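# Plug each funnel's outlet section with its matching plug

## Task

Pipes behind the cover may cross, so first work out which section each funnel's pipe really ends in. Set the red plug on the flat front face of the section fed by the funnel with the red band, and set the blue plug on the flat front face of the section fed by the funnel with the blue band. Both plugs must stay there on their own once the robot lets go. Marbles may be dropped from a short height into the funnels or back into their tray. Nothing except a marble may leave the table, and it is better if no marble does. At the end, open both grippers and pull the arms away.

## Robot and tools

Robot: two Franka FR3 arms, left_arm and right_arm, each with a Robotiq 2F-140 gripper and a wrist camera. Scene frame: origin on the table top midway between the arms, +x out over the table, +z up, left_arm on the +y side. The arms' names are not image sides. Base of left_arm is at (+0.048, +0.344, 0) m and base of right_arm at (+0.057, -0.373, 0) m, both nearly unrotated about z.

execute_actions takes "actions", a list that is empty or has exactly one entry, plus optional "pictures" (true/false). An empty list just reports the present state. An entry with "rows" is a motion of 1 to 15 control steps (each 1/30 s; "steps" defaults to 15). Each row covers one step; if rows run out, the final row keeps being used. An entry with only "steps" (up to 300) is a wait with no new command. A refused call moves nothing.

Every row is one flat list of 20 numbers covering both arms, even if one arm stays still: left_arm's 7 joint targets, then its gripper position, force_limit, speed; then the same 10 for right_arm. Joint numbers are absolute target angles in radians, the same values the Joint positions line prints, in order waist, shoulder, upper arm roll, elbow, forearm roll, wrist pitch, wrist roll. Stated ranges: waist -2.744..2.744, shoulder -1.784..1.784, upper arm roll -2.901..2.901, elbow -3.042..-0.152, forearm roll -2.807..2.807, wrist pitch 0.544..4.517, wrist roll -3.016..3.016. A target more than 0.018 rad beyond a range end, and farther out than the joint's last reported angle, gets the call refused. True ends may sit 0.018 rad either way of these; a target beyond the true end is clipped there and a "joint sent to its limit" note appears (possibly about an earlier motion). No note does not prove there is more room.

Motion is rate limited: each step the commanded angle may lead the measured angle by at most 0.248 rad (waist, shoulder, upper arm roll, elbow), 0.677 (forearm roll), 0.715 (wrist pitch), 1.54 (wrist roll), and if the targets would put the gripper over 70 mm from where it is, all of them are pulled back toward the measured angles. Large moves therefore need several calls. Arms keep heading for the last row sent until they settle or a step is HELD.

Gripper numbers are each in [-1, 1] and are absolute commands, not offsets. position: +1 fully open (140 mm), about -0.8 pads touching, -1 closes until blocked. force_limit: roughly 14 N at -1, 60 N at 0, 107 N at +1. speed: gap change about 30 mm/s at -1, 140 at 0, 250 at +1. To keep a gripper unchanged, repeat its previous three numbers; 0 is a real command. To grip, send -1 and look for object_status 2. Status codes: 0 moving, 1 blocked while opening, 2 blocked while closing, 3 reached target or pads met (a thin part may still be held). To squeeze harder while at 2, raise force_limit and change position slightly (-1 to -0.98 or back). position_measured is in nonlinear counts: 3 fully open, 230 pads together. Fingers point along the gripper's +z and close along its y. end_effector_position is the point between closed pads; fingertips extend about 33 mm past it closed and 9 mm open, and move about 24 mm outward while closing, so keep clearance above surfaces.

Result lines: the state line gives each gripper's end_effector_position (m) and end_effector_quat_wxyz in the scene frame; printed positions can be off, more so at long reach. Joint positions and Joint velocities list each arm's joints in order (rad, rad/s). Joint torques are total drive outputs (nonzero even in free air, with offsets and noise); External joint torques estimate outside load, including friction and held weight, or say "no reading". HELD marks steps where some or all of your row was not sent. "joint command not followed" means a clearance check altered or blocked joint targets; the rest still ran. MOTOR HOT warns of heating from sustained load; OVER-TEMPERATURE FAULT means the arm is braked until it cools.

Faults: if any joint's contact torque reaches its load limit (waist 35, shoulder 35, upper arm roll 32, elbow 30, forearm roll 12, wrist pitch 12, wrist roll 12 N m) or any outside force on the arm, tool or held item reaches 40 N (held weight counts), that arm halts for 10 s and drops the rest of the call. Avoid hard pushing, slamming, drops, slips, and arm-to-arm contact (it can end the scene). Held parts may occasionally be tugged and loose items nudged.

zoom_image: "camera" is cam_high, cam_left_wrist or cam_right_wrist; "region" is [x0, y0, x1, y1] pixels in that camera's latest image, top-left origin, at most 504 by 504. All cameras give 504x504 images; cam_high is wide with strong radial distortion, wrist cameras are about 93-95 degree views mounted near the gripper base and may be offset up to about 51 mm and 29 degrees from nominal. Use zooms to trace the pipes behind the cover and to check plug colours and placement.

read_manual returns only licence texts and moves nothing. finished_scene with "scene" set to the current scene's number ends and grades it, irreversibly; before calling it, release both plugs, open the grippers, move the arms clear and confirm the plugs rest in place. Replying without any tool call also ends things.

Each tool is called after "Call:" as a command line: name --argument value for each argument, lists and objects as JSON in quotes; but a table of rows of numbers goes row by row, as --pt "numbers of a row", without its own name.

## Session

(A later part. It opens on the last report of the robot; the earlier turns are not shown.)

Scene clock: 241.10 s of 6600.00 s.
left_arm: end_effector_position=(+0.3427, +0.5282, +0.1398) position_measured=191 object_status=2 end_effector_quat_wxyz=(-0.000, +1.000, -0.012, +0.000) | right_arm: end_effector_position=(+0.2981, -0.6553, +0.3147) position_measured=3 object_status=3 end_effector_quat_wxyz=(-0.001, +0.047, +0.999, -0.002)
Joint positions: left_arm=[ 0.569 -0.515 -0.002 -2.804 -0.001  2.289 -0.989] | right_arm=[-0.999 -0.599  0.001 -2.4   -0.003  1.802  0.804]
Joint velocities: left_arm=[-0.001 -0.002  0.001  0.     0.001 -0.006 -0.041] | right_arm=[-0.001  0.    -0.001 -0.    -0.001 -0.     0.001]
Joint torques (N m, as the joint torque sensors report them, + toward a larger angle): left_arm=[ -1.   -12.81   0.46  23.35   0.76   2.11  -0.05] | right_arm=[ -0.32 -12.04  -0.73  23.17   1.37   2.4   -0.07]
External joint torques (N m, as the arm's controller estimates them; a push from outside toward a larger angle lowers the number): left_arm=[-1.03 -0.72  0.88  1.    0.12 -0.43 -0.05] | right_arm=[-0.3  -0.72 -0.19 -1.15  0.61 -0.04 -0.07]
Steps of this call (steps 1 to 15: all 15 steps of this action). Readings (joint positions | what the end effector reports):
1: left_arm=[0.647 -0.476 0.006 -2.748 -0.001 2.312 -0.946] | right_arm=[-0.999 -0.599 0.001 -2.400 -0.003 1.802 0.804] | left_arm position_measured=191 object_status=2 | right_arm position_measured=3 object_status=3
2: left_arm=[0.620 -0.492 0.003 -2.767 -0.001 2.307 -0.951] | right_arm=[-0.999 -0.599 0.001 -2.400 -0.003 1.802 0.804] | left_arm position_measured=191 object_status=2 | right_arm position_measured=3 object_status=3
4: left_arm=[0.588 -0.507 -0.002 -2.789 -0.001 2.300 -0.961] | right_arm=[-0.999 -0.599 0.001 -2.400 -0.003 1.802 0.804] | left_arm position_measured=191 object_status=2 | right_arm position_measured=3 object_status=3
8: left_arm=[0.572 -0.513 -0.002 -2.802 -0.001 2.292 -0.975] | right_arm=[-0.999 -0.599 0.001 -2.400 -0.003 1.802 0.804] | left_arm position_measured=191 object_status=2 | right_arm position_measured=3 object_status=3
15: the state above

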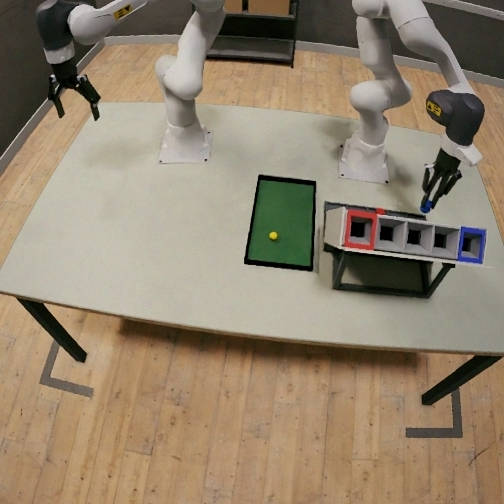

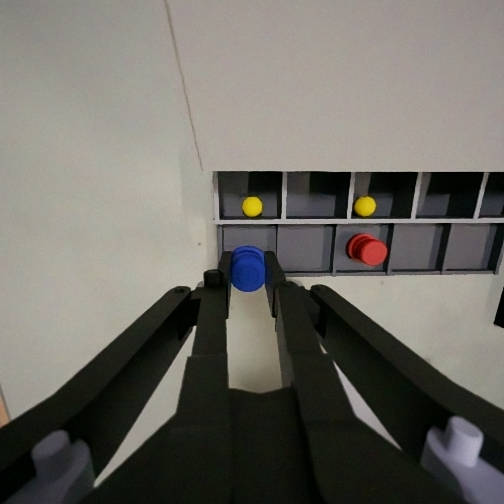

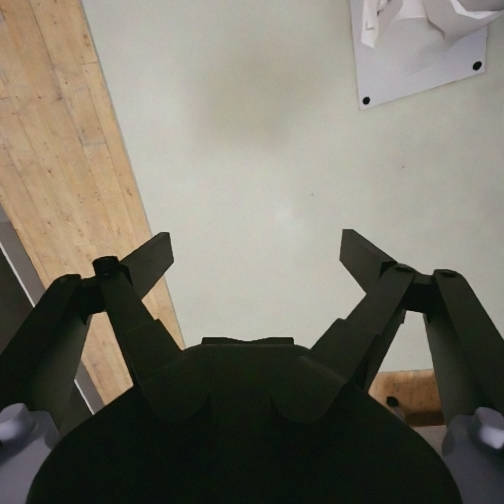

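Call:
execute_actions --actions '[{"rows":[[0.567,-0.485,0,-2.822,0,2.38,-1.005,-1,-0.4,-0.5,-1.0,-0.6,0,-2.4,0,1.8,0.8,1,0,0],[0.567,-0.485,0,-2.822,0,2.38,-1.005,-1,-0.4,-0.5,-1.0,-0.6,0,-2.4,0,1.8,0.8,1,0,0],[0.567,-0.485,0,-2.822,0,2.38,-1.005,-1,-0.4,-0.5,-1.0,-0.6,0,-2.4,0,1.8,0.8,1,0,0],[0.567,-0.445,0,-2.84,0,2.44,-1.005,-1,-0.4,-0.5,-1.0,-0.6,0,-2.4,0,1.8,0.8,1,0,0],[0.567,-0.445,0,-2.84,0,2.44,-1.005,-1,-0.4,-0.5,-1.0,-0.6,0,-2.4,0,1.8,0.8,1,0,0],[0.567,-0.445,0,-2.84,0,2.44,-1.005,-1,-0.4,-0.5,-1.0,-0.6,0,-2.4,0,1.8,0.8,1,0,0],[0.567,-0.445,0,-2.84,0,2.44,-1.005,-1,-0.4,-0.5,-1.0,-0.6,0,-2.4,0,1.8,0.8,1,0,0],[0.567,-0.405,0,-2.855,0,2.5,-1.005,-1,-0.4,-0.5,-1.0,-0.6,0,-2.4,0,1.8,0.8,1,0,0],[0.567,-0.405,0,-2.855,0,2.5,-1.005,-1,-0.4,-0.5,-1.0,-0.6,0,-2.4,0,1.8,0.8,1,0,0],[0.567,-0.405,0,-2.855,0,2.5,-1.005,-1,-0.4,-0.5,-1.0,-0.6,0,-2.4,0,1.8,0.8,1,0,0],[0.567,-0.405,0,-2.855,0,2.5,-1.005,-1,-0.4,-0.5,-1.0,-0.6,0,-2.4,0,1.8,0.8,1,0,0],[0.567,-0.36,0,-2.868,0,2.55,-1.005,-1,-0.4,-0.5,-1.0,-0.6,0,-2.4,0,1.8,0.8,1,0,0]],"steps":15}]' --pictures false

Call:
execute_actions --actions '[{"rows":[[0.567,-0.335,0,-2.875,0,2.565,-1.005,-1,-0.4,-0.5,-1.0,-0.6,0,-2.4,0,1.8,0.8,1,0,0],[0.567,-0.335,0,-2.875,0,2.565,-1.005,-1,-0.4,-0.5,-1.0,-0.6,0,-2.4,0,1.8,0.8,1,0,0],[0.567,-0.335,0,-2.875,0,2.565,-1.005,-1,-0.4,-0.5,-1.0,-0.6,0,-2.4,0,1.8,0.8,1,0,0],[0.567,-0.311,0,-2.88,0,2.572,-1.005,-1,-0.4,-0.5,-1.0,-0.6,0,-2.4,0,1.8,0.8,1,0,0]],"steps":15}]' --pictures false

Call:
execute_actions --actions '[{"rows":[[0.567,-0.311,0,-2.88,0,2.572,-1.005,-0.1,-0.4,-0.5,-1.0,-0.6,0,-2.4,0,1.8,0.8,1,0,0]],"steps":10}]'

Call:
execute_actions --actions '[{"rows":[[0.567,-0.36,0,-2.868,0,2.46,-1.005,-0.1,-0.4,-0.5,-1.0,-0.6,0,-2.4,0,1.8,0.8,1,0,0],[0.567,-0.36,0,-2.868,0,2.46,-1.005,-0.1,-0.4,-0.5,-1.0,-0.6,0,-2.4,0,1.8,0.8,1,0,0],[0.567,-0.36,0,-2.868,0,2.46,-1.005,-0.1,-0.4,-0.5,-1.0,-0.6,0,-2.4,0,1.8,0.8,1,0,0],[0.567,-0.42,0,-2.85,0,2.37,-1.005,-0.1,-0.4,-0.5,-1.0,-0.6,0,-2.4,0,1.8,0.8,1,0,0],[0.567,-0.42,0,-2.85,0,2.37,-1.005,-0.1,-0.4,-0.5,-1.0,-0.6,0,-2.4,0,1.8,0.8,1,0,0],[0.567,-0.42,0,-2.85,0,2.37,-1.005,-0.1,-0.4,-0.5,-1.0,-0.6,0,-2.4,0,1.8,0.8,1,0,0],[0.567,-0.518,0,-2.805,0,2.22,-1.005,-0.1,-0.4,-0.5,-1.0,-0.6,0,-2.4,0,1.8,0.8,1,0,0],[0.567,-0.518,0,-2.805,0,2.22,-1.005,-0.1,-0.4,-0.5,-1.0,-0.6,0,-2.4,0,1.8,0.8,1,0,0],[0.567,-0.518,0,-2.805,0,2.22,-1.005,-0.1,-0.4,-0.5,-1.0,-0.6,0,-2.4,0,1.8,0.8,1,0,0],[0.567,-0.518,0,-2.805,0,2.22,-1.005,-0.1,-0.4,-0.5,-1.0,-0.6,0,-2.4,0,1.8,0.8,1,0,0],[0.7,-0.8,0,-2.6,0,1.8,-0.9,-0.1,-0.4,-0.5,-1.0,-0.6,0,-2.4,0,1.8,0.8,1,0,0]],"steps":15}]' --pictures false

Call:
execute_actions --actions '[{"steps":20}]'

Scene clock: 258.57 s of 6600.00 s.
left_arm: end_effector_position=(+0.3447, +0.5294, +0.0830) position_measured=191 object_status=2 end_effector_quat_wxyz=(-0.002, +1.000, -0.006, +0.003) | right_arm: end_effector_position=(+0.2981, -0.6553, +0.3147) position_measured=3 object_status=3 end_effector_quat_wxyz=(-0.001, +0.047, +0.999, -0.002)
Joint positions: left_arm=[ 0.569 -0.371 -0.002 -2.865 -0.001  2.501 -1.001] | right_arm=[-0.999 -0.599  0.001 -2.4   -0.003  1.802  0.804]
Joint velocities: left_arm=[-0.     0.177 -0.001 -0.083  0.001  0.256 -0.   ] | right_arm=[-0.001  0.001  0.001  0.001  0.     0.     0.001]
Joint torques (N m, as the joint torque sensors report them, + toward a larger angle): left_arm=[ -2.03 -16.48   0.7   25.25   0.63   3.42  -0.08] | right_arm=[  0.   -12.45  -0.04  24.3    1.3    2.45  -0.01]
External joint torques (N m, as the arm's controller estimates them; a push from outside toward a larger angle lowers the number): left_arm=[-2.05  1.96  1.01  2.65  0.12  0.41 -0.08] | right_arm=[ 0.03 -1.09  0.51 -0.08  0.54  0.   -0.01]
Steps of this call (steps 1 to 15: the robot went on to your last target; steps 16 to 90: nothing new was sent; then 13.97 s passed at rest; steps 91 to 105: all 15 steps of this action). Readings (joint positions | what the end effector reports):
91: left_arm=[0.569 -0.511 -0.002 -2.807 -0.001 2.303 -1.001] | right_arm=[-0.999 -0.599 0.001 -2.400 -0.003 1.802 0.804] | left_arm position_measured=191 object_status=2 | right_arm position_measured=3 object_status=3
92: left_arm=[0.569 -0.504 -0.002 -2.810 -0.001 2.317 -1.001] | right_arm=[-0.999 -0.599 0.001 -2.400 -0.003 1.802 0.804] | left_arm position_measured=191 object_status=2 | right_arm position_measured=3 object_status=3
94: left_arm=[0.569 -0.486 -0.002 -2.819 -0.001 2.347 -1.001] | right_arm=[-0.999 -0.599 0.001 -2.400 -0.003 1.802 0.804] | left_arm position_measured=191 object_status=2 | right_arm position_measured=3 object_status=3
98: left_arm=[0.569 -0.444 -0.002 -2.839 -0.001 2.406 -1.001] | right_arm=[-0.999 -0.599 0.001 -2.400 -0.003 1.802 0.804] | left_arm position_measured=191 object_status=2 | right_arm position_measured=3 object_status=3
105: the state above

Scene clock: 259.07 s of 6600.00 s.
left_arm: end_effector_position=(+0.3419, +0.5276, +0.0630) position_measured=191 object_status=2 end_effector_quat_wxyz=(+0.000, +1.000, -0.006, -0.001) | right_arm: end_effector_position=(+0.2981, -0.6553, +0.3147) position_measured=3 object_status=3 end_effector_quat_wxyz=(-0.001, +0.047, +0.999, -0.002)
Joint positions: left_arm=[ 0.569 -0.313 -0.001 -2.88  -0.001  2.565 -1.001] | right_arm=[-0.999 -0.599  0.001 -2.4   -0.003  1.802  0.804]
Joint velocities: left_arm=[ 0.001 -0.002  0.    -0.001  0.001  0.025 -0.   ] | right_arm=[-0.001  0.     0.001  0.001  0.    -0.     0.   ]
Joint torques (N m, as the joint torque sensors report them, + toward a larger angle): left_arm=[ -1.37 -14.08   0.76  20.57   0.51   2.78  -0.09] | right_arm=[ -0.57 -12.43  -1.    23.82   1.4    2.33  -0.06]
External joint torques (N m, as the arm's controller estimates them; a push from outside toward a larger angle lowers the number): left_arm=[-1.38  1.67  1.03  1.65  0.05  0.26 -0.09] | right_arm=[-0.59 -1.04 -0.51 -0.6   0.63 -0.13 -0.06]
Steps of this call (steps 1 to 15: all 15 steps of this action). Readings (joint positions | what the end effector reports):
1: left_arm=[0.569 -0.362 -0.002 -2.867 -0.001 2.512 -1.001] | right_arm=[-0.999 -0.599 0.001 -2.400 -0.003 1.802 0.804] | left_arm position_measured=191 object_status=2 | right_arm position_measured=3 object_status=3
2: left_arm=[0.569 -0.353 -0.002 -2.869 -0.001 2.521 -1.001] | right_arm=[-0.999 -0.599 0.001 -2.400 -0.003 1.802 0.804] | left_arm position_measured=191 object_status=2 | right_arm position_measured=3 object_status=3
4: left_arm=[0.569 -0.338 -0.001 -2.873 -0.001 2.536 -1.001] | right_arm=[-0.999 -0.599 0.001 -2.400 -0.003 1.802 0.804] | left_arm position_measured=191 object_status=2 | right_arm position_measured=3 object_status=3
8: left_arm=[0.569 -0.315 -0.001 -2.879 -0.001 2.553 -1.001] | right_arm=[-0.999 -0.599 0.001 -2.400 -0.003 1.802 0.804] | left_arm position_measured=191 object_status=2 | right_arm position_measured=3 object_status=3
15: the state above

Scene clock: 259.40 s of 6600.00 s.
left_arm: end_effector_position=(+0.3429, +0.5282, +0.0633) position_measured=150 object_status=0 end_effector_quat_wxyz=(-0.001, +1.000, -0.006, +0.001) | right_arm: end_effector_position=(+0.2981, -0.6553, +0.3147) position_measured=3 object_status=3 end_effector_quat_wxyz=(-0.001, +0.047, +0.999, -0.002)
Joint positions: left_arm=[ 0.569 -0.313 -0.001 -2.88  -0.001  2.569 -1.001] | right_arm=[-0.999 -0.599  0.001 -2.4   -0.003  1.802  0.804]
Joint velocities: left_arm=[ 0.     0.001 -0.001  0.    -0.002  0.005  0.   ] | right_arm=[0.001 0.    0.001 0.    0.    0.    0.   ]
Joint torques (N m, as the joint torque sensors report them, + toward a larger angle): left_arm=[ -1.06 -13.91   0.79  21.17   0.55   2.95  -0.01] | right_arm=[ -0.71 -12.04  -0.28  23.25   1.36   2.38  -0.05]
External joint torques (N m, as the arm's controller estimates them; a push from outside toward a larger angle lowers the number): left_arm=[-1.05  1.85  1.09  2.17  0.09  0.42 -0.01] | right_arm=[-0.76 -0.64  0.19 -1.16  0.59 -0.08 -0.05]
Steps of this call (steps 1 to 10: all 10 steps of this action). Readings (joint positions | what the end effector reports):
1: left_arm=[0.569 -0.313 -0.001 -2.880 -0.001 2.566 -1.001] | right_arm=[-0.999 -0.599 0.001 -2.400 -0.003 1.802 0.804] | left_arm position_measured=191 object_status=0 | right_arm position_measured=3 object_status=3
2: left_arm=[0.569 -0.313 -0.001 -2.880 -0.001 2.566 -1.001] | right_arm=[-0.999 -0.599 0.001 -2.400 -0.003 1.802 0.804] | left_arm position_measured=190 object_status=0 | right_arm position_measured=3 object_status=3
4: left_arm=[0.569 -0.313 -0.001 -2.880 -0.001 2.567 -1.001] | right_arm=[-0.999 -0.599 0.001 -2.400 -0.003 1.802 0.804] | left_arm position_measured=177 object_status=0 | right_arm position_measured=3 object_status=3
8: left_arm=[0.569 -0.313 -0.001 -2.880 -0.001 2.568 -1.001] | right_arm=[-0.999 -0.599 0.001 -2.400 -0.003 1.802 0.804] | left_arm position_measured=159 object_status=0 | right_arm position_measured=3 object_status=3
10: the state above

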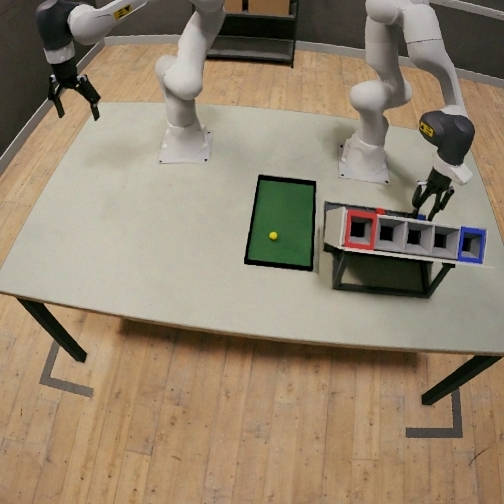

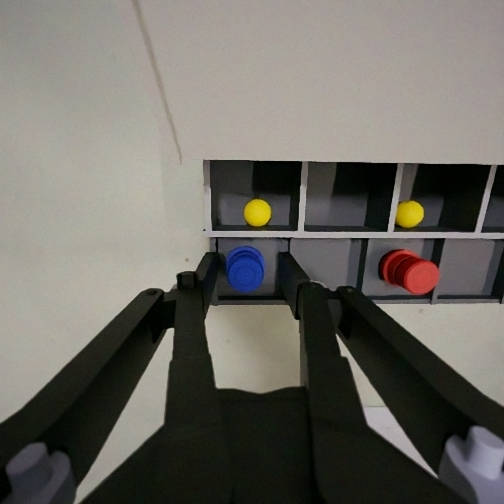

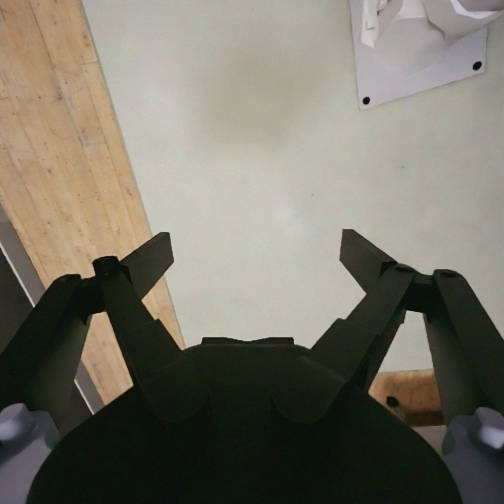

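Scene clock: 259.90 s of 6600.00 s.
left_arm: end_effector_position=(+0.3446, +0.5640, +0.2351) position_measured=141 object_status=3 end_effector_quat_wxyz=(-0.029, +0.999, +0.022, +0.040) | right_arm: end_effector_position=(+0.2981, -0.6553, +0.3147) position_measured=3 object_status=3 end_effector_quat_wxyz=(-0.001, +0.047, +0.999, -0.002)
Joint positions: left_arm=[ 0.649 -0.673 -0.002 -2.682 -0.001  2.109 -0.976] | right_arm=[-0.999 -0.599  0.001 -2.4   -0.003  1.802  0.804]
Joint velocities: left_arm=[ 0.42  -1.155  0.038  0.798  0.    -1.243  0.168] | right_arm=[-0.    -0.002  0.    -0.001 -0.002 -0.    -0.001]
Joint torques (N m, as the joint torque sensors report them, + toward a larger angle): left_arm=[-0.66 -1.09 -2.75 19.97  0.72  1.05  0.39] | right_arm=[ -0.57 -11.6    0.37  23.79   1.49   2.35   0.05]
External joint torques (N m, as the arm's controller estimates them; a push from outside toward a larger angle lowers the number): left_arm=[ 1.36 -0.57 -0.39  3.15  0.   -0.8   0.39] | right_arm=[-0.55 -0.17  0.9  -0.59  0.73 -0.1   0.05]
Steps of this call (steps 1 to 15: all 15 steps of this action). Readings (joint positions | what the end effector reports):
1: left_arm=[0.569 -0.321 -0.001 -2.879 -0.001 2.550 -1.001] | right_arm=[-0.999 -0.599 0.001 -2.400 -0.003 1.802 0.804] | left_arm position_measured=145 object_status=0 | right_arm position_measured=3 object_status=3
2: left_arm=[0.569 -0.333 -0.001 -2.877 -0.001 2.534 -1.001] | right_arm=[-0.999 -0.599 0.001 -2.400 -0.003 1.802 0.804] | left_arm position_measured=142 object_status=0 | right_arm position_measured=3 object_status=3
4: left_arm=[0.569 -0.360 -0.001 -2.870 -0.001 2.495 -1.001] | right_arm=[-0.999 -0.599 0.001 -2.400 -0.003 1.802 0.804] | left_arm position_measured=141 object_status=0 | right_arm position_measured=3 object_status=3
8: left_arm=[0.569 -0.453 -0.001 -2.837 -0.001 2.378 -1.001] | right_arm=[-0.999 -0.599 0.001 -2.400 -0.003 1.802 0.804] | left_arm position_measured=141 object_status=3 | right_arm position_measured=3 object_status=3
15: the state above

Scene clock: 260.57 s of 6600.00 s.
left_arm: end_effector_position=(+0.2910, +0.5437, +0.2884) position_measured=141 object_status=3 end_effector_quat_wxyz=(-0.003, +1.000, +0.015, +0.004) | right_arm: end_effector_position=(+0.2981, -0.6553, +0.3147) position_measured=3 object_status=3 end_effector_quat_wxyz=(-0.001, +0.047, +0.999, -0.002)
Joint positions: left_arm=[ 0.698 -0.801  0.    -2.599 -0.001  1.809 -0.912] | right_arm=[-0.999 -0.599  0.001 -2.4   -0.003  1.802  0.804]
Joint velocities: left_arm=[-0.001  0.    -0.001  0.001  0.    -0.037  0.027] | right_arm=[ 0.    -0.001 -0.    -0.     0.001  0.     0.002]
Joint torques (N m, as the joint torque sensors report them, + toward a larger angle): left_arm=[ 1.77 -4.27 -0.56 25.49  0.9   2.22  0.27] | right_arm=[ -0.94 -11.95  -0.3   23.63   1.31   2.32  -0.07]
External joint torques (N m, as the arm's controller estimates them; a push from outside toward a larger angle lowers the number): left_arm=[ 1.8   0.94  0.18  0.91  0.09 -0.36  0.27] | right_arm=[-0.94 -0.5   0.22 -0.76  0.55 -0.13 -0.07]
Steps of this call (steps 1 to 20: the robot went on to your last target). Readings (joint positions | what the end effector reports):
1: left_arm=[0.664 -0.711 -0.002 -2.656 -0.001 2.062 -0.970] | right_arm=[-0.999 -0.599 0.001 -2.400 -0.003 1.802 0.804] | left_arm position_measured=141 object_status=3 | right_arm position_measured=3 object_status=3
2: left_arm=[0.676 -0.744 -0.001 -2.633 -0.001 2.018 -0.963] | right_arm=[-0.999 -0.599 0.001 -2.400 -0.003 1.802 0.804] | left_arm position_measured=141 object_status=3 | right_arm position_measured=3 object_status=3
4: left_arm=[0.689 -0.786 0.000 -2.605 -0.001 1.951 -0.952] | right_arm=[-0.999 -0.599 0.001 -2.400 -0.003 1.802 0.804] | left_arm position_measured=141 object_status=3 | right_arm position_measured=3 object_status=3
8: left_arm=[0.696 -0.801 0.000 -2.598 -0.001 1.871 -0.935] | right_arm=[-0.999 -0.599 0.001 -2.400 -0.003 1.802 0.804] | left_arm position_measured=141 object_status=3 | right_arm position_measured=3 object_status=3
20: the state above

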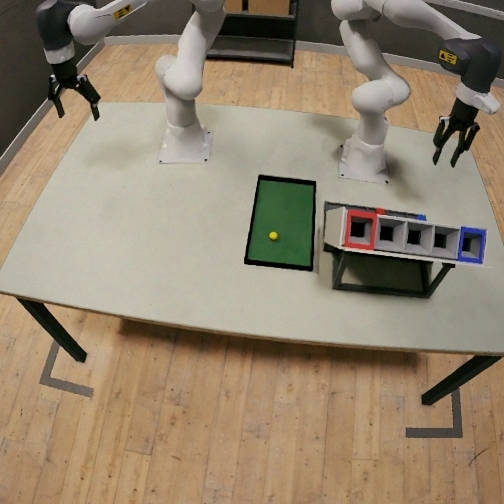

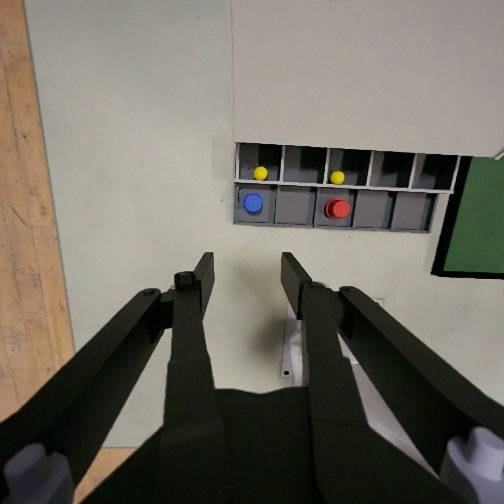

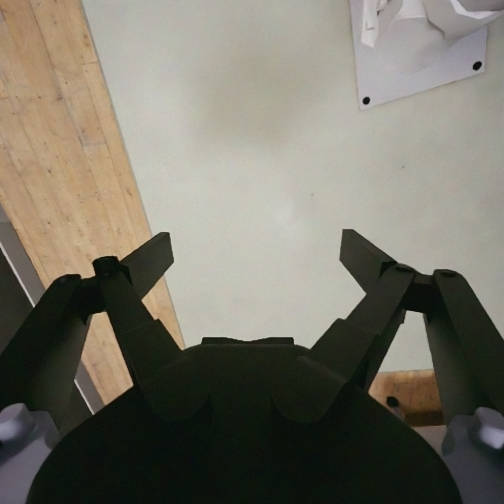

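Call:
finished_scene --scene 1

The scene is finished: the task was done.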